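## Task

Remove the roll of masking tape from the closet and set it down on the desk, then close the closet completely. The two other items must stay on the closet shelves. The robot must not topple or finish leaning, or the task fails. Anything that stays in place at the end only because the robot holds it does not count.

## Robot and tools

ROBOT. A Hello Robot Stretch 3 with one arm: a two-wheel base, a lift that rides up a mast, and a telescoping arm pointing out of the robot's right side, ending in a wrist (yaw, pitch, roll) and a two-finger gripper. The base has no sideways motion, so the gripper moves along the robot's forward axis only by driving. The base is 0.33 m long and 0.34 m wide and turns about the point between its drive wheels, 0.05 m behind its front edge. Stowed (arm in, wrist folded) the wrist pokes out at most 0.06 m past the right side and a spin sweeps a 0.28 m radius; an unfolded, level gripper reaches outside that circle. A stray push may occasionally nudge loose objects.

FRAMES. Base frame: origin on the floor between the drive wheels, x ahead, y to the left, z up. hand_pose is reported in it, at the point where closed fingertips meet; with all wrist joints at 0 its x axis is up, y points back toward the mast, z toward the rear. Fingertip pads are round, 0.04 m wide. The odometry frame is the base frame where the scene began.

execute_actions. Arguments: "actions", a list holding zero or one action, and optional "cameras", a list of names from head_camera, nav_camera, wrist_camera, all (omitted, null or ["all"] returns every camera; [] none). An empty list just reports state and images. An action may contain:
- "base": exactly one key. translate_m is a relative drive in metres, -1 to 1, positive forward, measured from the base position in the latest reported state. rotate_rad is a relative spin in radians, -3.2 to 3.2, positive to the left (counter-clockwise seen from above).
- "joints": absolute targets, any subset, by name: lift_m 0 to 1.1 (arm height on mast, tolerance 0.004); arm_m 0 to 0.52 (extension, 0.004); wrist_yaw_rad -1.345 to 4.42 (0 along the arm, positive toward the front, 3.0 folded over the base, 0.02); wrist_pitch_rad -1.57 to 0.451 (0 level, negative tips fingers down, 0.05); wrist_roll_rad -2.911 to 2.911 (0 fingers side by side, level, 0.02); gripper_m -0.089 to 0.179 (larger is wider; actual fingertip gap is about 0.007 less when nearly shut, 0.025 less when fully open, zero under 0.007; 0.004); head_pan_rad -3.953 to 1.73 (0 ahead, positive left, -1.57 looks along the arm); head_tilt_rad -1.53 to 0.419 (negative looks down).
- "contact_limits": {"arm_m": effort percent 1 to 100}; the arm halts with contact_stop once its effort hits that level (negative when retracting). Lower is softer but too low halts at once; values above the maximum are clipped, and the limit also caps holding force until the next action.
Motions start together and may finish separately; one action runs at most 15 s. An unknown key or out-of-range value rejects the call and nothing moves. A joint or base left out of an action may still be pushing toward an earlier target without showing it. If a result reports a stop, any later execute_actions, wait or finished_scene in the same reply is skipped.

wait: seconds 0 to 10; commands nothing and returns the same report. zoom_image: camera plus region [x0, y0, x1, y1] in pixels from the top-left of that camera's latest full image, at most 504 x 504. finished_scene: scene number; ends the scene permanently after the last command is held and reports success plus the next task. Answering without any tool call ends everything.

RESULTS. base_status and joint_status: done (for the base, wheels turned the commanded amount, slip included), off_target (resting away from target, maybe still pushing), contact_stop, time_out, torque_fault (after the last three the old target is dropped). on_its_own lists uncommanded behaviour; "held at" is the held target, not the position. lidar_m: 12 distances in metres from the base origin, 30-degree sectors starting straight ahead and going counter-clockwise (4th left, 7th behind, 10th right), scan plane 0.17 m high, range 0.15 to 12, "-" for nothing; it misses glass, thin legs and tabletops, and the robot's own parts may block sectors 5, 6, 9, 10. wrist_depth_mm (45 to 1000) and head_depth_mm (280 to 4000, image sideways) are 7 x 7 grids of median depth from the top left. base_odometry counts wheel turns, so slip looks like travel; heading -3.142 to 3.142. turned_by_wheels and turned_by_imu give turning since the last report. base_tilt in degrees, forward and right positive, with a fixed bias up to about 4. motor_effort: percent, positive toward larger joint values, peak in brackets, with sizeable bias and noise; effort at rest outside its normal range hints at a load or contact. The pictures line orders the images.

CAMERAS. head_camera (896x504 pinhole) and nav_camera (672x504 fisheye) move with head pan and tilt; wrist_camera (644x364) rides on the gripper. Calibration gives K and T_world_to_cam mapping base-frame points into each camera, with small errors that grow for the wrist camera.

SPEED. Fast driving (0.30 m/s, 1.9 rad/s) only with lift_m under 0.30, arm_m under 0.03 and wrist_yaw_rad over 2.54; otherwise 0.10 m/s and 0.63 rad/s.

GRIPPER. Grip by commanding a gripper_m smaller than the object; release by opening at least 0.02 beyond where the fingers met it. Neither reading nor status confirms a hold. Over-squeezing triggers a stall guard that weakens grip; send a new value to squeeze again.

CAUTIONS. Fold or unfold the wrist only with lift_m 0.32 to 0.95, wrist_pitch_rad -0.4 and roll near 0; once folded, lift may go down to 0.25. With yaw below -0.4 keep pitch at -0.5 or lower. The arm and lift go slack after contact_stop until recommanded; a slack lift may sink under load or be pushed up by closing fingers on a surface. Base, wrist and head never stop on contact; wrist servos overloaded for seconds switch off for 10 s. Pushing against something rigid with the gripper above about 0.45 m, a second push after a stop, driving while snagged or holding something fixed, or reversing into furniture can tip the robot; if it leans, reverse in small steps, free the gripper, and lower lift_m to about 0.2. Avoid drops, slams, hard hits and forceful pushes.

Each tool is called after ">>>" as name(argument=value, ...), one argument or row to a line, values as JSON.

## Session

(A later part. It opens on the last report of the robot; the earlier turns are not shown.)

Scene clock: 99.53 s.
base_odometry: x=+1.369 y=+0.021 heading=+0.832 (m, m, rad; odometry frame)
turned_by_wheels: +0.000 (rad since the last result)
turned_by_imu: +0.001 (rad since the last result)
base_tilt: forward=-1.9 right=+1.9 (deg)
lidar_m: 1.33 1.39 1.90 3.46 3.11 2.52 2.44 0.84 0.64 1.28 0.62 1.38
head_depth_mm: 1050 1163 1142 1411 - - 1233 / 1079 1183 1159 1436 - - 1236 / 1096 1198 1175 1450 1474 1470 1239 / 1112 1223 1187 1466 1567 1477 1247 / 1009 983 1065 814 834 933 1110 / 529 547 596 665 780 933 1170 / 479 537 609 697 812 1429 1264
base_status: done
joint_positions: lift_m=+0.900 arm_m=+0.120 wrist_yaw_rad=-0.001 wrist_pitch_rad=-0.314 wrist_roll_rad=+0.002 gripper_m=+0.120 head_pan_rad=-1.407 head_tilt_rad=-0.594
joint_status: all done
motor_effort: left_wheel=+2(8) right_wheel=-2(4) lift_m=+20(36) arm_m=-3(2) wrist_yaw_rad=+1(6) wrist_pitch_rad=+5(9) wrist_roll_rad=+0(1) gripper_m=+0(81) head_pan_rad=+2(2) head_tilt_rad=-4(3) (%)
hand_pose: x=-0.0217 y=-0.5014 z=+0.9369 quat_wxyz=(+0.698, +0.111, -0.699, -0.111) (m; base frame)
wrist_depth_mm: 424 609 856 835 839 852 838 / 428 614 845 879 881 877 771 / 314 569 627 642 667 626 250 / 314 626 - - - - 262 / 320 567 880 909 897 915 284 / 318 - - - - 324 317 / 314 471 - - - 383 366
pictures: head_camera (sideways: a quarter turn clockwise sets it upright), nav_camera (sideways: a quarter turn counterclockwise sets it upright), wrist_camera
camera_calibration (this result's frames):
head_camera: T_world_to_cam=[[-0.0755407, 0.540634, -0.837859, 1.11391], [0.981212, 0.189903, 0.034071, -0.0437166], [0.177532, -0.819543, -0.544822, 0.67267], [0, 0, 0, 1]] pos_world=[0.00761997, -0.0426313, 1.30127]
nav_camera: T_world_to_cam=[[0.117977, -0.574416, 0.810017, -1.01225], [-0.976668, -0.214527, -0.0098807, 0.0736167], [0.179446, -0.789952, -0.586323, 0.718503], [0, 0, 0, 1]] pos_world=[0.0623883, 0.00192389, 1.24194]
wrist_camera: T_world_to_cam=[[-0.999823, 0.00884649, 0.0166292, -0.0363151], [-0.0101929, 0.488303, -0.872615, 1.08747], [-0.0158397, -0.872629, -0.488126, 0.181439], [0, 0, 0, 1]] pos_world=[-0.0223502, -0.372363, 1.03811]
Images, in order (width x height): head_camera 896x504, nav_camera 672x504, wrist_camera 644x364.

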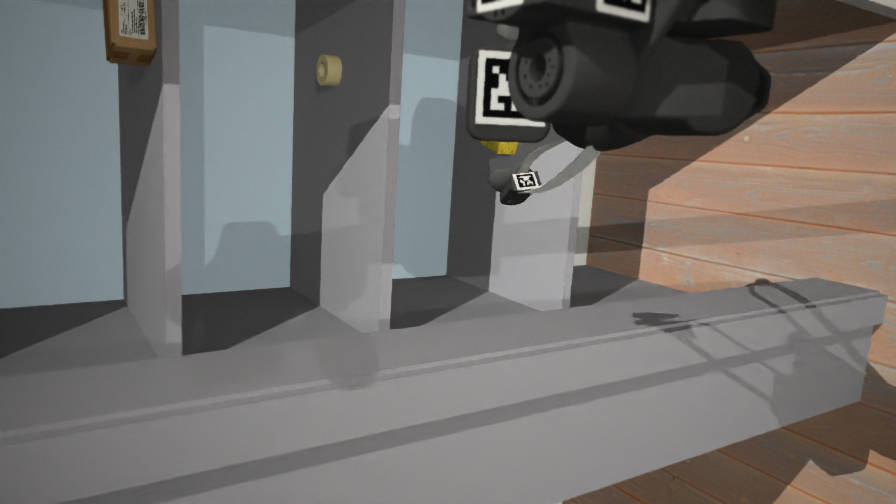

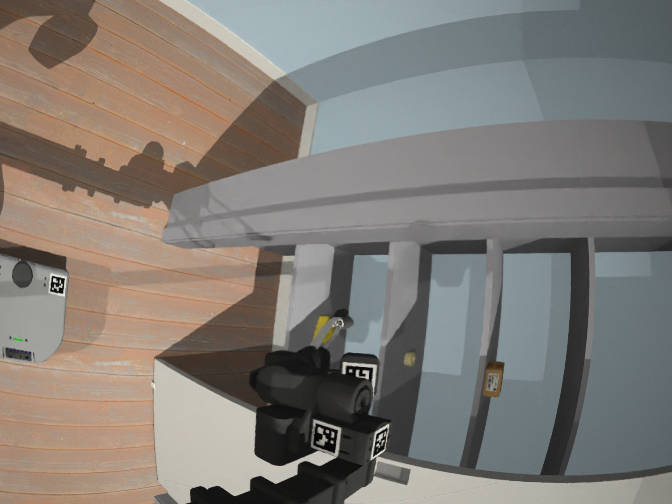

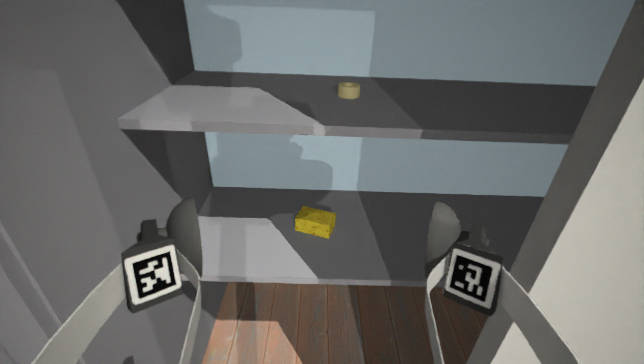

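>>> execute_actions(
  actions=[
    {"base":{"translate_m":-0.3},"joints":{"arm_m":0.0,"wrist_yaw_rad":2.9,"gripper_m":0.02,"lift_m":0.88,"wrist_pitch_rad":-0.4}},
  ],
  cameras=[],
)

>>> execute_actions(
  actions=[
    {"base":{"rotate_rad":-0.8}},
  ],
  cameras=[],
)

>>> execute_actions(
  actions=[
    {"base":{"translate_m":0.335}},
  ],
  cameras=[],
)

>>> execute_actions(
  actions=[
    {"base":{"rotate_rad":0.79},"joints":{"head_pan_rad":-1.57}},
  ],
  cameras=["nav_camera"],
)

>>> execute_actions(
  actions=[
    {"joints":{"wrist_yaw_rad":0}},
  ],
  cameras=[],
)

>>> execute_actions(
  actions=[
    {"joints":{"gripper_m":0.12,"wrist_pitch_rad":-0.3,"arm_m":0.25}},
  ],
)

Scene clock: 104.73 s.
base_odometry: x=+1.167 y=-0.201 heading=+0.832 (m, m, rad; odometry frame)
turned_by_wheels: +0.000 (rad since the last result)
turned_by_imu: +0.001 (rad since the last result)
base_tilt: forward=-2.0 right=+1.8 (deg)
lidar_m: 1.63 1.70 2.33 3.03 2.99 2.22 2.14 0.86 0.62 0.60 0.78 0.80
head_depth_mm: 458 503 557 625 712 825 921 / 466 511 568 639 729 851 - / 486 536 608 677 783 901 - / 1102 1231 1187 1471 1645 1479 1307 / 1133 1250 1204 1500 1660 1483 1258 / 1153 1272 1216 1487 1490 1488 1257 / 1135 1111 1158 1247 1275 1119 1189
base_status: done
joint_positions: lift_m=+0.880 arm_m=+0.000 wrist_yaw_rad=+2.898 wrist_pitch_rad=-0.413 wrist_roll_rad=+0.002 gripper_m=+0.020 head_pan_rad=-1.407 head_tilt_rad=-0.594
joint_status: all done
motor_effort: left_wheel=+3(4) right_wheel=-1(6) lift_m=+20(22) arm_m=-3(3) wrist_yaw_rad=+2(3) wrist_pitch_rad=+5(5) wrist_roll_rad=-1(1) gripper_m=+0(80) head_pan_rad=+2(2) head_tilt_rad=-1(2) (%)
hand_pose: x=+0.0329 y=+0.0732 z=+0.8941 quat_wxyz=(+0.228, +0.705, +0.060, +0.669) (m; base frame)
wrist_depth_mm: - - - - - - - / - - - - - - - / - - - - - - - / - - - - - - - / - - - - - - - / - - - - - - - / 975 - - - - - -
pictures: none
No camera images: the call's "cameras" was empty. Leave "cameras" out to get every camera's image.

Scene clock: 107.13 s.
base_odometry: x=+1.167 y=-0.201 heading=+0.032 (m, m, rad; odometry frame)
turned_by_wheels: -0.800 (rad since the last result)
turned_by_imu: -0.812 (rad since the last result)
base_tilt: forward=-1.9 right=+1.8 (deg)
lidar_m: 0.78 1.64 1.64 1.88 3.20 3.03 2.50 2.14 2.13 0.70 0.60 0.60
head_depth_mm: 712 799 924 1101 1674 1453 1322 / 710 775 862 967 1120 1350 - / 635 701 782 899 1046 1233 - / 592 648 718 802 912 1057 1161 / 554 604 664 737 827 944 1096 / 521 565 616 676 754 849 972 / 492 530 574 629 692 774 874
base_status: done
joint_positions: lift_m=+0.880 arm_m=+0.000 wrist_yaw_rad=+2.898 wrist_pitch_rad=-0.414 wrist_roll_rad=+0.002 gripper_m=+0.020 head_pan_rad=-1.407 head_tilt_rad=-0.594
joint_status: not commanded
motor_effort: left_wheel=+4(8) right_wheel=-4(7) lift_m=+21(20) arm_m=-3(3) wrist_yaw_rad=+1(2) wrist_pitch_rad=+5(5) wrist_roll_rad=-1(1) gripper_m=+0(0) head_pan_rad=+2(2) head_tilt_rad=-1(3) (%)
hand_pose: x=+0.0329 y=+0.0731 z=+0.8940 quat_wxyz=(+0.228, +0.705, +0.060, +0.669) (m; base frame)
wrist_depth_mm: - - - - - - - / - - - - - - - / - - - - - - - / - - - - - - - / - - - - - - - / - - - - - - - / 995 - - - - - -
pictures: none
No camera images: the call's "cameras" was empty. Leave "cameras" out to get every camera's image.

Scene clock: 111.43 s.
base_odometry: x=+1.502 y=-0.190 heading=+0.033 (m, m, rad; odometry frame)
turned_by_wheels: +0.000 (rad since the last result)
turned_by_imu: +0.002 (rad since the last result)
base_tilt: forward=-2.0 right=+1.8 (deg)
lidar_m: 0.45 1.40 1.40 1.61 2.74 3.34 2.78 2.38 0.74 0.41 0.39 0.83
head_depth_mm: 419 471 538 626 751 939 1135 / 386 430 485 557 650 787 - / 358 395 441 498 574 669 - / 333 365 404 453 515 595 653 / 312 340 373 419 484 998 1227 / 301 339 1079 851 1192 1053 1260 / 913 742 1055 856 1163 974 1261
base_status: done
joint_positions: lift_m=+0.880 arm_m=+0.000 wrist_yaw_rad=+2.898 wrist_pitch_rad=-0.414 wrist_roll_rad=+0.002 gripper_m=+0.020 head_pan_rad=-1.407 head_tilt_rad=-0.594
joint_status: not commanded
motor_effort: left_wheel=+4(9) right_wheel=-4(3) lift_m=+21(21) arm_m=-3(3) wrist_yaw_rad=+2(1) wrist_pitch_rad=+5(5) wrist_roll_rad=-1(1) gripper_m=+0(0) head_pan_rad=+2(2) head_tilt_rad=-2(2) (%)
hand_pose: x=+0.0329 y=+0.0731 z=+0.8940 quat_wxyz=(+0.228, +0.705, +0.060, +0.669) (m; base frame)
wrist_depth_mm: - - - - - - - / - - - - - - - / - - - - - - - / - - - - - - - / - - - - - - - / - - - - - - - / 998 - - - - - 610
pictures: none
No camera images: the call's "cameras" was empty. Leave "cameras" out to get every camera's image.

Scene clock: 113.83 s.
base_odometry: x=+1.502 y=-0.190 heading=+0.822 (m, m, rad; odometry frame)
turned_by_wheels: +0.790 (rad since the last result)
turned_by_imu: +0.803 (rad since the last result)
base_tilt: forward=-2.0 right=+1.8 (deg)
lidar_m: 1.40 1.46 1.97 3.68 3.35 2.47 2.37 0.51 0.39 1.07 0.44 0.45
head_depth_mm: 881 720 1047 849 1152 996 - / 885 725 1048 856 1162 1358 - / 885 630 1052 862 1163 1361 - / 883 691 1057 870 1118 1220 - / 888 787 1067 880 1183 1377 1303 / 890 806 1070 886 1195 1269 1256 / 889 821 1040 860 1067 1026 986
base_status: done
joint_positions: lift_m=+0.880 arm_m=+0.000 wrist_yaw_rad=+2.898 wrist_pitch_rad=-0.414 wrist_roll_rad=+0.002 gripper_m=+0.020 head_pan_rad=-1.563 head_tilt_rad=-0.594
joint_status: all done
motor_effort: left_wheel=-3(7) right_wheel=+5(8) lift_m=+20(21) arm_m=-3(3) wrist_yaw_rad=+1(2) wrist_pitch_rad=+5(5) wrist_roll_rad=+0(0) gripper_m=-1(0) head_pan_rad=-3(15) head_tilt_rad=-3(2) (%)
hand_pose: x=+0.0329 y=+0.0731 z=+0.8940 quat_wxyz=(+0.228, +0.705, +0.060, +0.669) (m; base frame)
wrist_depth_mm: - - - - - - - / - - - - - - - / - - - - - - - / - - - - - - - / - - - - - - - / - - - - - - - / 983 - - - - - -
pictures: nav_camera (sideways: a quarter turn counterclockwise sets it upright)
camera_calibration (this result's frames):
nav_camera: T_world_to_cam=[[0.0272785, -0.585772, 0.810017, -1.01169], [-0.998141, -0.0601451, -0.00988071, 0.0737477], [0.0545064, -0.808241, -0.586323, 0.719265], [0, 0, 0, 1]] pos_world=[0.0620035, -0.00684679, 1.24194]
Images, in order (width x height): nav_camera 672x504.

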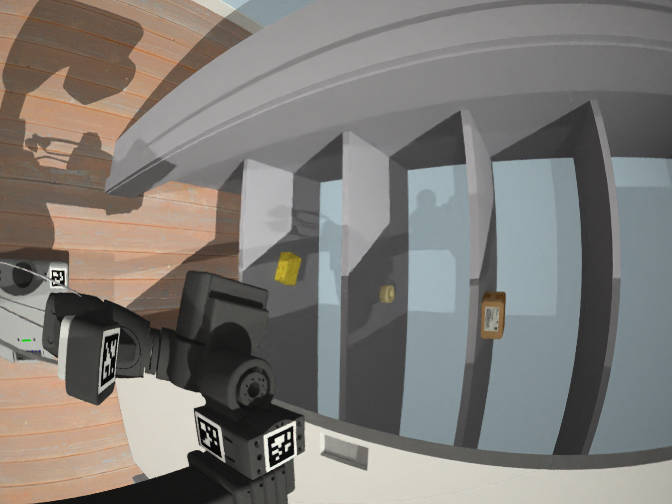

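Scene clock: 116.30 s.
base_odometry: x=+1.502 y=-0.190 heading=+0.822 (m, m, rad; odometry frame)
turned_by_wheels: +0.000 (rad since the last result)
turned_by_imu: +0.001 (rad since the last result)
base_tilt: forward=-1.9 right=+1.8 (deg)
lidar_m: 1.40 1.45 1.98 3.70 3.32 2.47 2.37 0.51 0.39 1.07 0.45 0.45
head_depth_mm: 880 718 1046 848 1154 999 - / 882 727 1048 852 1159 1028 - / 886 628 1047 863 1167 - - / 886 692 1055 872 1115 1208 1244 / 886 787 1069 877 1186 1379 1258 / 884 810 1073 886 1195 1274 1253 / 889 821 1035 858 1064 1024 987
base_status: not commanded
joint_positions: lift_m=+0.880 arm_m=+0.000 wrist_yaw_rad=+0.002 wrist_pitch_rad=-0.414 wrist_roll_rad=+0.002 gripper_m=+0.020 head_pan_rad=-1.563 head_tilt_rad=-0.594
joint_status: all done
motor_effort: left_wheel=-3(3) right_wheel=+4(5) lift_m=+21(21) arm_m=-3(3) wrist_yaw_rad=-1(2) wrist_pitch_rad=+5(5) wrist_roll_rad=+0(0) gripper_m=+0(0) head_pan_rad=-3(3) head_tilt_rad=-3(2) (%)
hand_pose: x=-0.0211 y=-0.3701 z=+0.8940 quat_wxyz=(+0.692, +0.146, -0.692, -0.145) (m; base frame)
wrist_depth_mm: 504 700 724 734 734 740 753 / 462 490 507 518 539 556 586 / 493 705 914 929 911 899 464 / 507 758 928 930 956 968 895 / 516 717 769 779 769 793 167 / 518 680 - - 699 684 174 / 520 720 - - - 243 195
pictures: none
No camera images: the call's "cameras" was empty. Leave "cameras" out to get every camera's image.

Scene clock: 119.37 s.
base_odometry: x=+1.502 y=-0.190 heading=+0.822 (m, m, rad; odometry frame)
turned_by_wheels: +0.000 (rad since the last result)
turned_by_imu: +0.001 (rad since the last result)
base_tilt: forward=-2.0 right=+1.8 (deg)
lidar_m: 1.40 1.45 1.98 3.70 3.33 2.46 2.37 0.51 0.39 1.07 0.45 0.45
head_depth_mm: 882 718 1047 - 1118 1020 644 / 883 725 1048 - 1111 1355 1240 / 883 629 1053 - 1097 1358 1237 / 886 690 1060 891 1114 1372 1248 / 888 788 1067 879 1184 1381 1244 / 887 807 1070 887 1193 1271 1257 / 891 819 1044 855 1063 1027 984
base_status: not commanded
joint_positions: lift_m=+0.880 arm_m=+0.250 wrist_yaw_rad=+0.001 wrist_pitch_rad=-0.324 wrist_roll_rad=+0.002 gripper_m=+0.120 head_pan_rad=-1.563 head_tilt_rad=-0.594
joint_status: all done
motor_effort: left_wheel=-3(3) right_wheel=+5(4) lift_m=+21(20) arm_m=+3(2) wrist_yaw_rad=+0(1) wrist_pitch_rad=+9(11) wrist_roll_rad=+0(1) gripper_m=+0(81) head_pan_rad=-3(3) head_tilt_rad=-3(2) (%)
hand_pose: x=-0.0214 y=-0.6300 z=+0.9147 quat_wxyz=(+0.698, +0.114, -0.698, -0.114) (m; base frame)
wrist_depth_mm: 493 516 513 519 509 514 514 / 508 551 557 552 558 559 556 / 443 453 465 478 489 511 520 / 333 336 343 348 357 365 375 / 262 277 273 275 279 292 290 / 234 - 242 242 243 245 245 / 481 583 575 583 611 618 623
pictures: head_camera (sideways: a quarter turn clockwise sets it upright), nav_camera (sideways: a quarter turn counterclockwise sets it upright), wrist_camera
camera_calibration (this result's frames):
head_camera: T_world_to_cam=[[0.00946023, 0.545804, -0.837859, 1.11339], [0.998807, 0.0349901, 0.034071, -0.0438239], [0.0479129, -0.837182, -0.544822, 0.673461], [0, 0, 0, 1]] pos_world=[0.000971282, -0.0423489, 1.30127]
nav_camera: T_world_to_cam=[[0.0272059, -0.585775, 0.810017, -1.01169], [-0.998148, -0.0600215, -0.00988071, 0.0737477], [0.0544063, -0.808248, -0.586323, 0.719266], [0, 0, 0, 1]] pos_world=[0.0620026, -0.00685371, 1.24194]
wrist_camera: T_world_to_cam=[[-0.999833, 0.00722226, 0.0168001, -0.0356493], [-0.0110035, 0.49617, -0.868155, 1.13179], [-0.0146058, -0.868195, -0.496008, 0.0684471], [0, 0, 0, 1]] pos_world=[-0.02219, -0.50188, 1.01712]
Images, in order (width x height): head_camera 896x504, nav_camera 672x504, wrist_camera 644x364.

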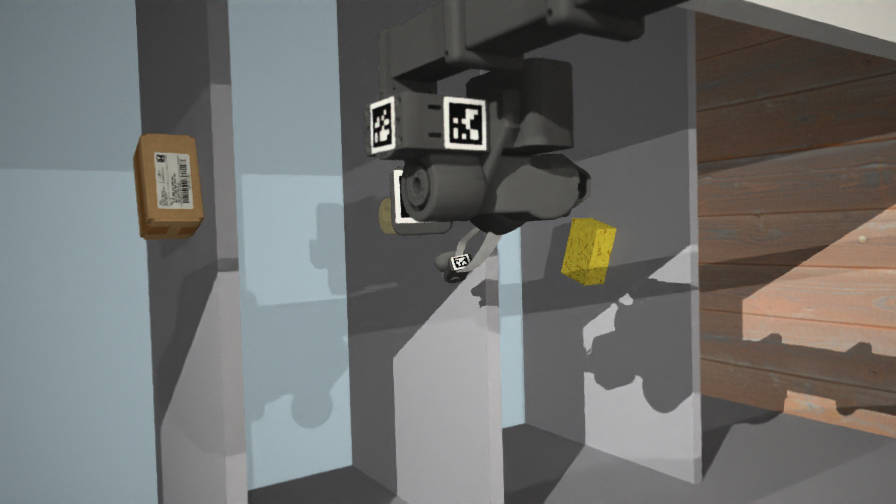

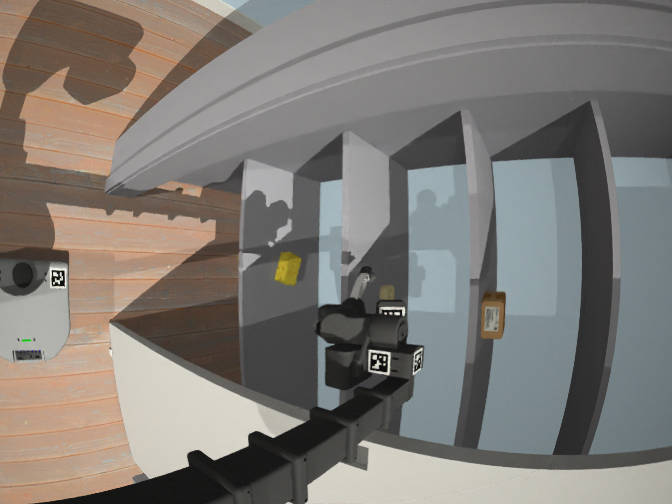

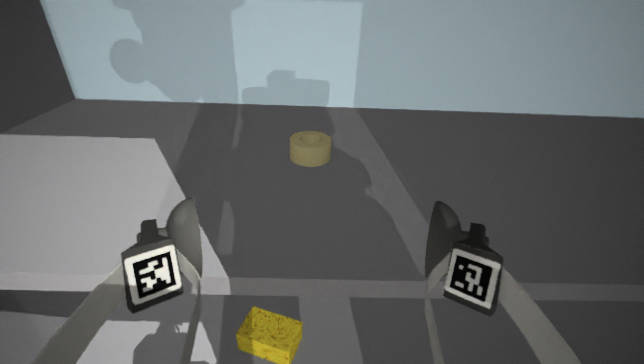

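>>> execute_actions(
  actions=[
    {"base":{"translate_m":0.01},"joints":{"arm_m":0.44,"lift_m":0.84}},
  ],
  cameras=["wrist_camera"],
)

Scene clock: 122.53 s.
base_odometry: x=+1.508 y=-0.183 heading=+0.822 (m, m, rad; odometry frame)
turned_by_wheels: +0.000 (rad since the last result)
turned_by_imu: +0.001 (rad since the last result)
base_tilt: forward=-2.0 right=+1.8 (deg)
lidar_m: 1.39 1.44 1.96 3.70 3.32 2.47 2.38 0.51 0.40 1.07 0.44 0.45
head_depth_mm: 881 717 1049 847 - 1357 1178 / 881 661 1060 787 1157 1357 1239 / 882 625 1050 793 1168 1367 1240 / 883 762 1060 852 1113 1369 1244 / 887 788 1067 878 1185 1377 1254 / 888 805 1071 886 1188 1237 1232 / 888 817 1034 855 1041 1018 765
base_status: done
joint_positions: lift_m=+0.840 arm_m=+0.440 wrist_yaw_rad=+0.000 wrist_pitch_rad=-0.323 wrist_roll_rad=+0.002 gripper_m=+0.120 head_pan_rad=-1.563 head_tilt_rad=-0.594
joint_status: all done
motor_effort: left_wheel=-3(4) right_wheel=+4(9) lift_m=+20(20) arm_m=+3(1) wrist_yaw_rad=+0(0) wrist_pitch_rad=+9(9) wrist_roll_rad=+0(0) gripper_m=+0(0) head_pan_rad=-3(3) head_tilt_rad=-2(2) (%)
hand_pose: x=-0.0214 y=-0.8200 z=+0.8748 quat_wxyz=(+0.698, +0.114, -0.698, -0.114) (m; base frame)
wrist_depth_mm: 340 342 340 342 343 342 342 / 369 368 369 374 373 371 373 / 343 353 360 369 380 391 389 / 257 261 266 270 276 281 289 / 205 215 211 192 217 226 224 / 170 - 174 177 179 189 184 / - 147 149 151 152 153 156
pictures: wrist_camera
camera_calibration (this result's frames):
wrist_camera: T_world_to_cam=[[-0.999832, 0.00735564, 0.016798, -0.033525], [-0.0109397, 0.495916, -0.868301, 1.19134], [-0.0147173, -0.868339, -0.495753, -0.116685], [0, 0, 0, 1]] pos_world=[-0.0222037, -0.691882, 0.977159]
Images, in order (width x height): wrist_camera 644x364.

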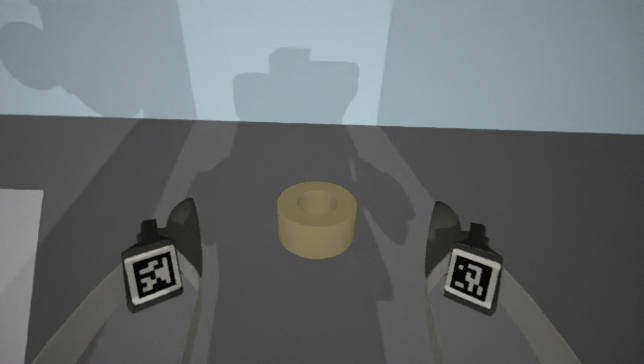

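>>> execute_actions(
  actions=[
    {"joints":{"arm_m":0.478,"lift_m":0.831}},
  ],
  cameras=["wrist_camera"],
)

>>> execute_actions(
  actions=[
    {"joints":{"gripper_m":0.02}},
  ],
  cameras=["wrist_camera"],
)

>>> execute_actions(
  actions=[
    {"joints":{"lift_m":0.87}},
  ],
  cameras=["wrist_camera"],
)

Scene clock: 124.23 s.
base_odometry: x=+1.508 y=-0.183 heading=+0.822 (m, m, rad; odometry frame)
turned_by_wheels: +0.000 (rad since the last result)
turned_by_imu: +0.000 (rad since the last result)
base_tilt: forward=-2.1 right=+1.8 (deg)
lidar_m: 1.39 1.44 1.96 3.70 3.34 2.48 2.38 0.51 0.40 1.07 0.44 0.45
head_depth_mm: 881 718 1046 843 - 1379 1165 / 883 660 1045 818 1159 1360 1233 / 881 626 1051 795 1171 1362 1237 / 886 764 1059 853 1116 1369 1248 / 888 787 1072 877 1185 1368 1248 / 886 805 1073 885 1193 1239 1229 / 890 819 1041 857 1042 1020 764
base_status: not commanded
joint_positions: lift_m=+0.831 arm_m=+0.478 wrist_yaw_rad=+0.000 wrist_pitch_rad=-0.323 wrist_roll_rad=+0.002 gripper_m=+0.120 head_pan_rad=-1.563 head_tilt_rad=-0.594
joint_status: all done
motor_effort: left_wheel=-3(3) right_wheel=+4(4) lift_m=+20(18) arm_m=+3(4) wrist_yaw_rad=+0(0) wrist_pitch_rad=+9(9) wrist_roll_rad=+0(1) gripper_m=+0(0) head_pan_rad=-3(3) head_tilt_rad=-3(1) (%)
hand_pose: x=-0.0214 y=-0.8580 z=+0.8658 quat_wxyz=(+0.698, +0.114, -0.698, -0.114) (m; base frame)
wrist_depth_mm: 305 307 307 309 310 310 309 / 332 331 333 335 334 336 335 / 323 327 338 346 353 353 353 / 239 244 248 254 261 264 269 / 191 201 197 170 203 211 210 / 159 - 162 155 167 177 172 / - 137 139 141 142 143 146
pictures: wrist_camera
camera_calibration (this result's frames):
wrist_camera: T_world_to_cam=[[-0.999832, 0.00735571, 0.0167978, -0.0330942], [-0.0109398, 0.495904, -0.868308, 1.20237], [-0.0147171, -0.868346, -0.495741, -0.154157], [0, 0, 0, 1]] pos_world=[-0.0222037, -0.729878, 0.968162]
Images, in order (width x height): wrist_camera 644x364.

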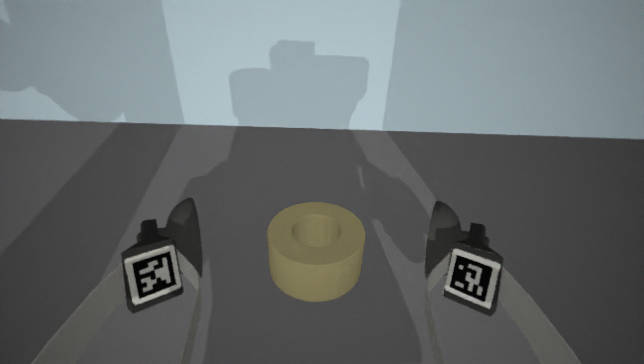

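Scene clock: 125.73 s.
base_odometry: x=+1.508 y=-0.183 heading=+0.822 (m, m, rad; odometry frame)
turned_by_wheels: +0.000 (rad since the last result)
turned_by_imu: +0.000 (rad since the last result)
base_tilt: forward=-2.0 right=+1.8 (deg)
lidar_m: 1.39 1.44 1.96 3.70 3.32 2.47 2.37 0.51 0.40 1.07 0.44 0.45
head_depth_mm: 882 717 1044 847 - 1381 1167 / 882 662 1046 819 1157 1351 1237 / 881 625 1051 794 1165 1355 1237 / 880 763 1058 867 1111 1365 1246 / 885 786 1069 877 1183 1370 1257 / 886 806 1073 887 1191 1240 1233 / 885 816 1040 855 1041 1021 767
base_status: not commanded
joint_positions: lift_m=+0.831 arm_m=+0.478 wrist_yaw_rad=+0.000 wrist_pitch_rad=-0.323 wrist_roll_rad=+0.002 gripper_m=+0.020 head_pan_rad=-1.563 head_tilt_rad=-0.594
joint_status: all done
motor_effort: left_wheel=-3(3) right_wheel=+4(4) lift_m=+20(20) arm_m=+3(3) wrist_yaw_rad=+0(1) wrist_pitch_rad=+9(9) wrist_roll_rad=+0(0) gripper_m=-10(85) head_pan_rad=-3(3) head_tilt_rad=-3(2) (%)
hand_pose: x=-0.0214 y=-0.8580 z=+0.8658 quat_wxyz=(+0.698, +0.114, -0.698, -0.114) (m; base frame)
wrist_depth_mm: 306 306 307 308 308 309 310 / 333 331 331 334 335 333 336 / 323 326 337 344 352 353 354 / 240 244 250 253 260 262 269 / 193 194 204 171 213 207 210 / 159 162 153 154 161 169 172 / 136 137 139 140 142 144 145
pictures: wrist_camera
camera_calibration (this result's frames):
wrist_camera: T_world_to_cam=[[-0.999832, 0.0073551, 0.0167984, -0.0330952], [-0.0109406, 0.495905, -0.868308, 1.20237], [-0.0147169, -0.868346, -0.495741, -0.154157], [0, 0, 0, 1]] pos_world=[-0.0222036, -0.729879, 0.968162]
Images, in order (width x height): wrist_camera 644x364.

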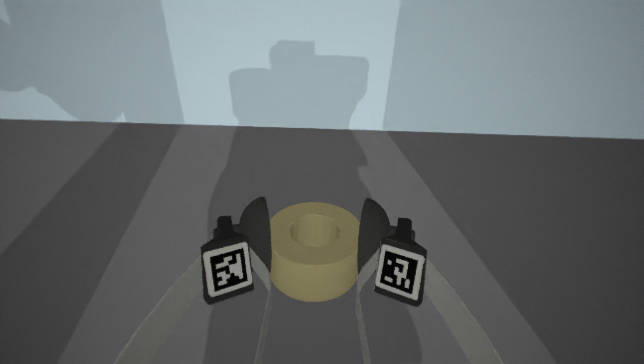

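Scene clock: 126.90 s.
base_odometry: x=+1.508 y=-0.183 heading=+0.822 (m, m, rad; odometry frame)
turned_by_wheels: +0.000 (rad since the last result)
turned_by_imu: +0.000 (rad since the last result)
base_tilt: forward=-2.0 right=+1.8 (deg)
lidar_m: 1.39 1.44 1.96 3.70 3.34 2.48 2.38 0.50 0.40 1.07 0.44 0.45
head_depth_mm: 879 716 1046 - 1117 1340 1151 / 881 661 1038 821 1160 1362 1236 / 883 625 - 827 1170 1358 1244 / 885 764 1056 867 1110 1369 1248 / 884 785 1070 878 1182 1372 1256 / 886 804 1069 885 1189 1238 1230 / 889 817 1041 858 1042 1019 763
base_status: not commanded
joint_positions: lift_m=+0.870 arm_m=+0.478 wrist_yaw_rad=+0.000 wrist_pitch_rad=-0.323 wrist_roll_rad=+0.002 gripper_m=+0.020 head_pan_rad=-1.563 head_tilt_rad=-0.594
joint_status: all done
motor_effort: left_wheel=-3(3) right_wheel=+5(4) lift_m=+33(37) arm_m=+3(3) wrist_yaw_rad=+0(0) wrist_pitch_rad=+9(9) wrist_roll_rad=+0(0) gripper_m=-9(9) head_pan_rad=-3(3) head_tilt_rad=-3(4) (%)
hand_pose: x=-0.0214 y=-0.8580 z=+0.9041 quat_wxyz=(+0.698, +0.114, -0.698, -0.114) (m; base frame)
wrist_depth_mm: 307 306 308 308 309 311 311 / 330 333 331 331 334 335 338 / 362 363 362 369 364 366 366 / 310 314 323 326 332 341 346 / 246 250 264 172 274 266 272 / 205 208 197 154 208 219 221 / 176 177 180 181 183 185 188
pictures: wrist_camera
camera_calibration (this result's frames):
wrist_camera: T_world_to_cam=[[-0.999832, 0.00735394, 0.0167978, -0.0337396], [-0.0109406, 0.495905, -0.868308, 1.23568], [-0.0147156, -0.868346, -0.495741, -0.135142], [0, 0, 0, 1]] pos_world=[-0.0222035, -0.72988, 1.00652]
Images, in order (width x height): wrist_camera 644x364.

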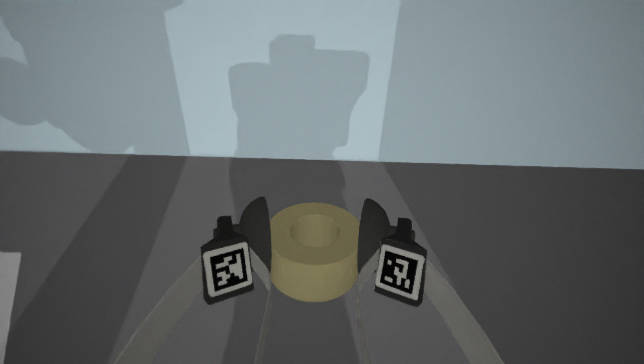

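>>> execute_actions(
  actions=[
    {"joints":{"arm_m":0.0,"wrist_pitch_rad":-0.4,"lift_m":0.9}},
  ],
  cameras=[],
)

>>> execute_actions(
  actions=[
    {"joints":{"wrist_yaw_rad":2.9}},
  ],
  cameras=["wrist_camera"],
)

>>> execute_actions(
  actions=[
    {"base":{"rotate_rad":0.5},"joints":{"lift_m":0.28,"head_pan_rad":0,"head_tilt_rad":-0.4}},
  ],
  cameras=[],
)

>>> execute_actions(
  actions=[
    {"base":{"translate_m":0.15}},
  ],
  cameras=[],
)

>>> execute_actions(
  actions=[
    {"base":{"rotate_rad":1.5}},
  ],
  cameras=[],
)

>>> execute_actions(
  actions=[
    {"base":{"translate_m":1.0}},
  ],
  cameras=[],
)

>>> execute_actions(
  actions=[
    {"base":{"translate_m":1.0}},
  ],
)

Scene clock: 132.47 s.
base_odometry: x=+1.508 y=-0.183 heading=+0.822 (m, m, rad; odometry frame)
turned_by_wheels: +0.000 (rad since the last result)
turned_by_imu: +0.001 (rad since the last result)
base_tilt: forward=-2.1 right=+1.8 (deg)
lidar_m: 1.39 1.45 1.95 3.70 3.34 2.48 2.38 0.50 0.40 1.07 0.44 0.45
head_depth_mm: 880 721 1046 851 1152 1006 - / 884 663 1047 856 1161 1027 - / 886 626 1050 863 1189 - - / 885 766 1063 869 1144 1401 1242 / 886 788 1071 876 1188 1368 1247 / 888 809 1070 883 1190 1240 1228 / 888 821 1044 856 1039 1015 762
base_status: not commanded
joint_positions: lift_m=+0.900 arm_m=+0.000 wrist_yaw_rad=+0.000 wrist_pitch_rad=-0.417 wrist_roll_rad=+0.002 gripper_m=+0.020 head_pan_rad=-1.563 head_tilt_rad=-0.594
joint_status: all done
motor_effort: left_wheel=-3(3) right_wheel=+4(5) lift_m=+33(34) arm_m=-3(2) wrist_yaw_rad=+0(0) wrist_pitch_rad=+6(9) wrist_roll_rad=-1(0) gripper_m=-9(9) head_pan_rad=-3(3) head_tilt_rad=-2(2) (%)
hand_pose: x=-0.0214 y=-0.3697 z=+0.9126 quat_wxyz=(+0.691, +0.147, -0.692, -0.147) (m; base frame)
wrist_depth_mm: 492 712 729 739 754 739 751 / 481 533 558 573 591 611 642 / 453 638 920 906 477 490 504 / 504 745 949 970 962 969 954 / 500 731 803 172 840 815 177 / 517 679 - 154 - 737 177 / 520 701 - - - 243 196
pictures: none
No camera images: the call's "cameras" was empty. Leave "cameras" out to get every camera's image.

Scene clock: 134.93 s.
base_odometry: x=+1.508 y=-0.183 heading=+0.822 (m, m, rad; odometry frame)
turned_by_wheels: +0.000 (rad since the last result)
turned_by_imu: +0.001 (rad since the last result)
base_tilt: forward=-2.0 right=+1.8 (deg)
lidar_m: 1.39 1.44 1.95 3.70 3.31 2.47 2.38 0.51 0.40 1.07 0.44 0.45
head_depth_mm: 880 718 1046 845 1157 1006 - / 880 662 1045 854 1157 1028 - / 883 625 1050 862 1167 1031 - / 887 766 1064 871 1116 1038 - / 884 787 1068 878 1181 1046 - / 888 812 1069 883 1192 1242 1231 / 891 822 1039 857 1042 1022 764
base_status: not commanded
joint_positions: lift_m=+0.900 arm_m=+0.000 wrist_yaw_rad=+2.898 wrist_pitch_rad=-0.417 wrist_roll_rad=+0.002 gripper_m=+0.020 head_pan_rad=-1.563 head_tilt_rad=-0.594
joint_status: all done
motor_effort: left_wheel=-2(3) right_wheel=+4(4) lift_m=+34(33) arm_m=-2(3) wrist_yaw_rad=+1(3) wrist_pitch_rad=+6(6) wrist_roll_rad=+0(0) gripper_m=-9(10) head_pan_rad=-3(3) head_tilt_rad=-3(2) (%)
hand_pose: x=+0.0329 y=+0.0727 z=+0.9126 quat_wxyz=(+0.230, +0.705, +0.061, +0.668) (m; base frame)
wrist_depth_mm: - - - - - - - / - - - - - - - / - - - - - - - / - - - - - - - / - - - 171 - - - / - - - 154 - - - / - - - - - - -
pictures: wrist_camera
camera_calibration (this result's frames):
wrist_camera: T_world_to_cam=[[0.968823, -0.247139, 0.0174607, -0.0332848], [-0.128248, -0.560553, -0.818128, 0.816934], [0.211979, 0.790382, -0.574771, 0.622102], [0, 0, 0, 1]] pos_world=[0.0051443, -0.0419902, 1.0265]
Images, in order (width x height): wrist_camera 644x364.

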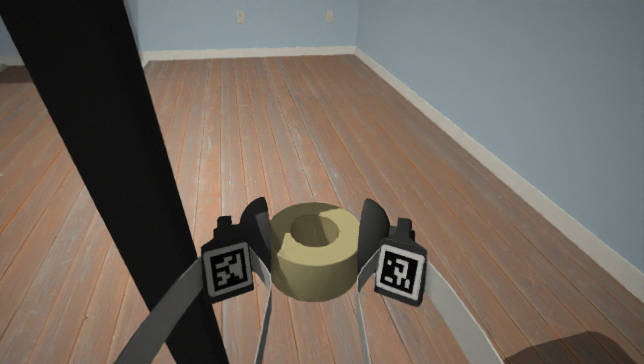

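Scene clock: 141.40 s.
base_odometry: x=+1.508 y=-0.183 heading=+1.322 (m, m, rad; odometry frame)
turned_by_wheels: +0.500 (rad since the last result)
turned_by_imu: +0.510 (rad since the last result)
base_tilt: forward=-2.0 right=+1.7 (deg)
lidar_m: 1.43 1.92 3.69 3.34 2.49 2.38 0.52 0.40 1.07 0.44 0.44 1.39
head_depth_mm: 1152 1217 1298 1395 1510 1608 1393 / 1205 1286 1372 1475 1598 1679 1393 / 1266 1358 1460 1577 1704 1746 1402 / 1331 1429 1546 1675 1821 1761 1407 / 1415 1517 1640 1795 1988 1764 1422 / 1494 1612 1763 1946 2104 1759 1418 / 1587 1723 1892 2096 2239 1772 1424
base_status: done
joint_positions: lift_m=+0.280 arm_m=+0.000 wrist_yaw_rad=+2.898 wrist_pitch_rad=-0.417 wrist_roll_rad=+0.002 gripper_m=+0.020 head_pan_rad=-0.007 head_tilt_rad=-0.409
joint_status: all done
motor_effort: left_wheel=-3(7) right_wheel=+5(9) lift_m=+20(32) arm_m=-2(3) wrist_yaw_rad=+2(1) wrist_pitch_rad=+7(6) wrist_roll_rad=+0(0) gripper_m=-9(9) head_pan_rad=+2(30) head_tilt_rad=+3(17) (%)
hand_pose: x=+0.0328 y=+0.0727 z=+0.2932 quat_wxyz=(+0.230, +0.705, +0.061, +0.668) (m; base frame)
wrist_depth_mm: - - - - - - - / - - - - - - - / 810 852 856 874 897 916 946 / 652 - 683 687 703 712 729 / 540 - 590 172 591 580 594 / 468 - - 154 471 490 496 / - - - 420 417 423 425
pictures: none
No camera images: the call's "cameras" was empty. Leave "cameras" out to get every camera's image.

Scene clock: 143.60 s.
base_odometry: x=+1.545 y=-0.037 heading=+1.322 (m, m, rad; odometry frame)
turned_by_wheels: +0.000 (rad since the last result)
turned_by_imu: +0.001 (rad since the last result)
base_tilt: forward=-1.9 right=+1.8 (deg)
lidar_m: 1.30 1.73 3.61 3.31 2.63 2.52 0.62 0.53 1.12 0.43 1.32 1.26
head_depth_mm: 1039 1100 1174 1257 1355 1462 1385 / 1089 1162 1233 1329 1434 1567 1400 / 1139 1218 1313 1413 1528 1637 1399 / 1209 1289 1389 1507 1646 1725 1409 / 1267 1370 1478 1624 1775 1765 1420 / 1344 1456 1582 1735 1935 1761 1425 / 1431 1553 1713 1886 2084 1772 1426
base_status: done
joint_positions: lift_m=+0.280 arm_m=+0.000 wrist_yaw_rad=+2.899 wrist_pitch_rad=-0.417 wrist_roll_rad=+0.002 gripper_m=+0.020 head_pan_rad=-0.007 head_tilt_rad=-0.408
joint_status: not commanded
motor_effort: left_wheel=-3(8) right_wheel=+4(12) lift_m=+21(20) arm_m=-2(2) wrist_yaw_rad=+1(1) wrist_pitch_rad=+7(7) wrist_roll_rad=-1(0) gripper_m=-9(9) head_pan_rad=+2(2) head_tilt_rad=+3(4) (%)
hand_pose: x=+0.0327 y=+0.0727 z=+0.2932 quat_wxyz=(+0.230, +0.705, +0.062, +0.669) (m; base frame)
wrist_depth_mm: - - - - - - - / - - - - - - - / 817 852 859 884 908 937 957 / 651 - 670 690 711 707 732 / 540 - 581 172 593 577 593 / 466 - - 154 468 497 494 / - - - 419 421 426 428
pictures: none
No camera images: the call's "cameras" was empty. Leave "cameras" out to get every camera's image.

Scene clock: 145.77 s.
base_odometry: x=+1.545 y=-0.037 heading=+2.822 (m, m, rad; odometry frame)
turned_by_wheels: +1.500 (rad since the last result)
turned_by_imu: +1.522 (rad since the last result)
base_tilt: forward=-2.0 right=+1.7 (deg)
lidar_m: 3.30 2.68 2.51 0.67 0.62 1.14 0.43 0.53 1.26 1.28 1.63 3.58
head_depth_mm: 3018 3219 3416 3267 2269 1720 1395 / 3141 3343 3555 3315 2265 1731 1392 / 3241 3496 3647 3364 2288 1736 1395 / 3428 3653 3964 3420 2310 1755 1410 / 3549 3822 - 3416 2327 1764 1414 / 3600 3782 3834 3416 2349 1783 1426 / 3146 3256 3413 3287 2362 1766 1422
base_status: done
joint_positions: lift_m=+0.280 arm_m=+0.000 wrist_yaw_rad=+2.899 wrist_pitch_rad=-0.417 wrist_roll_rad=+0.002 gripper_m=+0.020 head_pan_rad=-0.007 head_tilt_rad=-0.408
joint_status: not commanded
motor_effort: left_wheel=-2(10) right_wheel=+5(13) lift_m=+20(21) arm_m=-3(2) wrist_yaw_rad=+1(1) wrist_pitch_rad=+7(7) wrist_roll_rad=-1(1) gripper_m=-9(9) head_pan_rad=+2(2) head_tilt_rad=+2(3) (%)
hand_pose: x=+0.0327 y=+0.0727 z=+0.2932 quat_wxyz=(+0.230, +0.705, +0.062, +0.669) (m; base frame)
wrist_depth_mm: - 637 920 - - - - / - 676 984 - - - - / 774 736 854 886 901 935 952 / 650 - 678 686 699 713 727 / 543 - 583 172 596 585 590 / 471 - - 154 472 492 494 / - - - 413 422 425 428
pictures: none
No camera images: the call's "cameras" was empty. Leave "cameras" out to get every camera's image.

Scene clock: 150.87 s.
base_odometry: x=+0.596 y=+0.277 heading=+2.822 (m, m, rad; odometry frame)
turned_by_wheels: +0.000 (rad since the last result)
turned_by_imu: +0.002 (rad since the last result)
base_tilt: forward=-1.9 right=+1.7 (deg)
lidar_m: 2.29 2.21 2.10 2.13 1.44 1.34 1.43 1.80 1.67 1.70 2.17 2.71
head_depth_mm: 2250 2352 2555 2729 2257 1738 1383 / 2332 2477 2563 2758 2259 1735 1396 / 2437 2607 2805 2970 2283 1749 1402 / 2522 2728 2919 3115 2300 1755 1410 / 2676 2881 3086 3235 2323 1750 1411 / 2810 2964 3006 3125 2321 1768 1426 / 2638 2720 2756 2900 2366 1781 1430
base_status: done
joint_positions: lift_m=+0.280 arm_m=+0.000 wrist_yaw_rad=+2.899 wrist_pitch_rad=-0.417 wrist_roll_rad=+0.002 gripper_m=+0.020 head_pan_rad=-0.007 head_tilt_rad=-0.408
joint_status: not commanded
motor_effort: left_wheel=-3(8) right_wheel=+4(11) lift_m=+20(21) arm_m=-3(3) wrist_yaw_rad=+1(1) wrist_pitch_rad=+7(7) wrist_roll_rad=+0(1) gripper_m=-9(9) head_pan_rad=+2(2) head_tilt_rad=+3(4) (%)
hand_pose: x=+0.0327 y=+0.0727 z=+0.2931 quat_wxyz=(+0.229, +0.705, +0.062, +0.669) (m; base frame)
wrist_depth_mm: - - - - - - - / - - - - - - - / 817 848 867 870 906 929 959 / 658 - 676 677 701 715 733 / 541 - 584 172 599 582 584 / 468 - - 154 472 495 499 / - - - 415 417 424 432
pictures: none
No camera images: the call's "cameras" was empty. Leave "cameras" out to get every camera's image.

Scene clock: 155.97 s.
base_odometry: x=-0.353 y=+0.592 heading=+2.821 (m, m, rad; odometry frame)
turned_by_wheels: +0.000 (rad since the last result)
turned_by_imu: +0.002 (rad since the last result)
base_tilt: forward=-2.0 right=+1.8 (deg)
lidar_m: 1.83 1.78 1.65 1.71 2.18 2.24 2.30 2.24 2.10 2.12 1.92 1.31
head_depth_mm: 1470 1564 1611 1116 1872 1666 1393 / 1539 1638 1676 1863 2031 1679 1365 / 1581 1708 1722 1950 2116 1746 1403 / 1656 1797 1746 2086 2204 1747 1404 / 1731 1895 1789 2215 2324 1766 1419 / 1838 1980 1821 2348 2323 1780 1416 / 1951 2077 1860 1994 2104 1791 1429
base_status: done
joint_positions: lift_m=+0.280 arm_m=+0.000 wrist_yaw_rad=+2.899 wrist_pitch_rad=-0.417 wrist_roll_rad=+0.002 gripper_m=+0.020 head_pan_rad=-0.007 head_tilt_rad=-0.408
joint_status: not commanded
motor_effort: left_wheel=-3(9) right_wheel=+4(11) lift_m=+20(21) arm_m=-3(3) wrist_yaw_rad=+1(1) wrist_pitch_rad=+7(7) wrist_roll_rad=+0(0) gripper_m=-9(9) head_pan_rad=+2(2) head_tilt_rad=+3(3) (%)
hand_pose: x=+0.0327 y=+0.0727 z=+0.2931 quat_wxyz=(+0.229, +0.705, +0.062, +0.669) (m; base frame)
wrist_depth_mm: - - - - - - - / - - - - - - - / 822 843 870 875 903 925 947 / 646 - 675 683 707 724 727 / 535 - 586 171 592 584 586 / 470 - - 153 471 489 498 / - - - 420 419 424 428
pictures: head_camera (sideways: a quarter turn clockwise sets it upright), nav_camera (sideways: a quarter turn counterclockwise sets it upright), wrist_camera
camera_calibration (this result's frames):
head_camera: T_world_to_cam=[[-0.380742, 0.0162726, -0.924538, 1.22883], [-0.0262828, 0.999251, 0.0284114, -0.0302103], [0.924308, 0.0351169, -0.380029, 0.453685], [0, 0, 0, 1]] pos_world=[0.0477278, -0.00574062, 1.30937]
nav_camera: T_world_to_cam=[[0.425708, 0.0197767, 0.904644, -1.13753], [0.0464001, -0.998923, 0.000002686, 0.0545101], [0.90367, 0.0419745, -0.426167, 0.505703], [0, 0, 0, 1]] pos_world=[0.0247372, 0.0557212, 1.24457]
wrist_camera: T_world_to_cam=[[0.969052, -0.246239, 0.0174648, -0.0223407], [-0.127801, -0.560963, -0.817916, 0.310064], [0.2112, 0.790371, -0.575072, 0.266231], [0, 0, 0, 1]] pos_world=[0.00504805, -0.0419876, 0.407099]
Images, in order (width x height): head_camera 896x504, nav_camera 672x504, wrist_camera 644x364.

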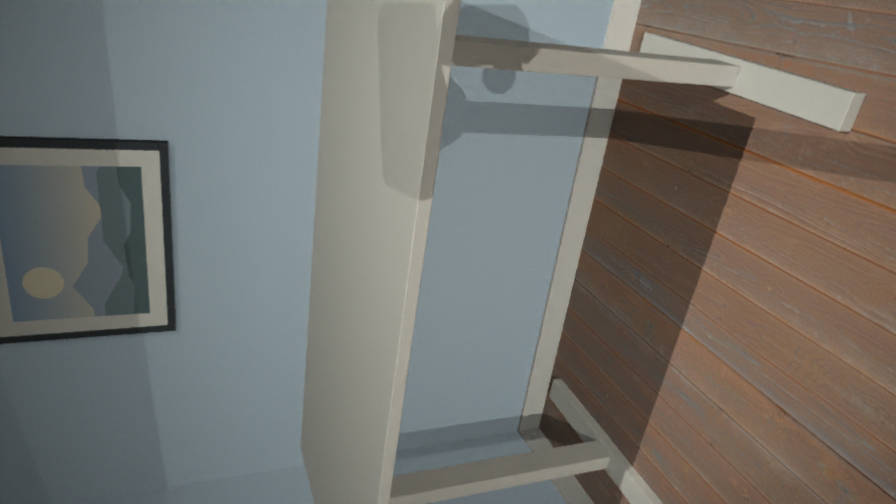

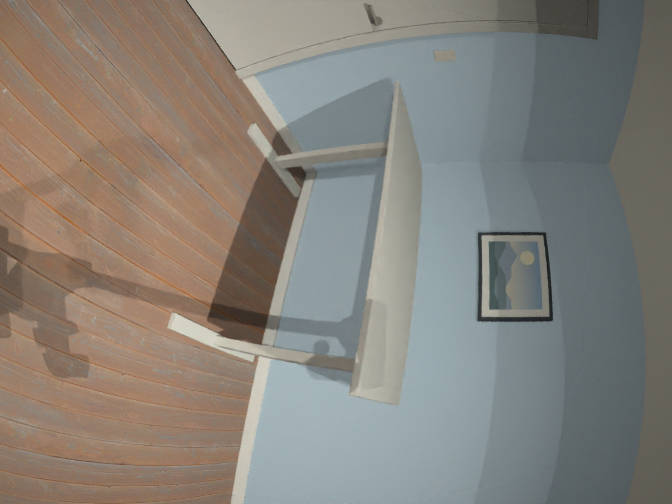

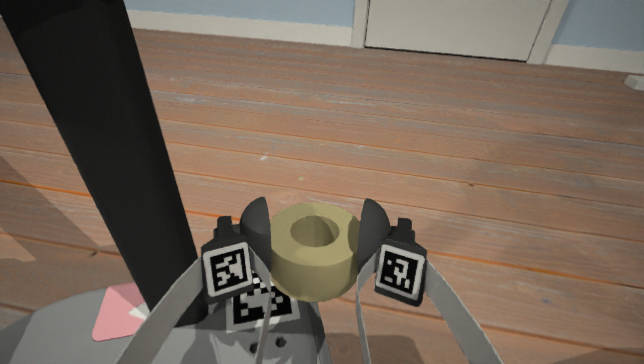

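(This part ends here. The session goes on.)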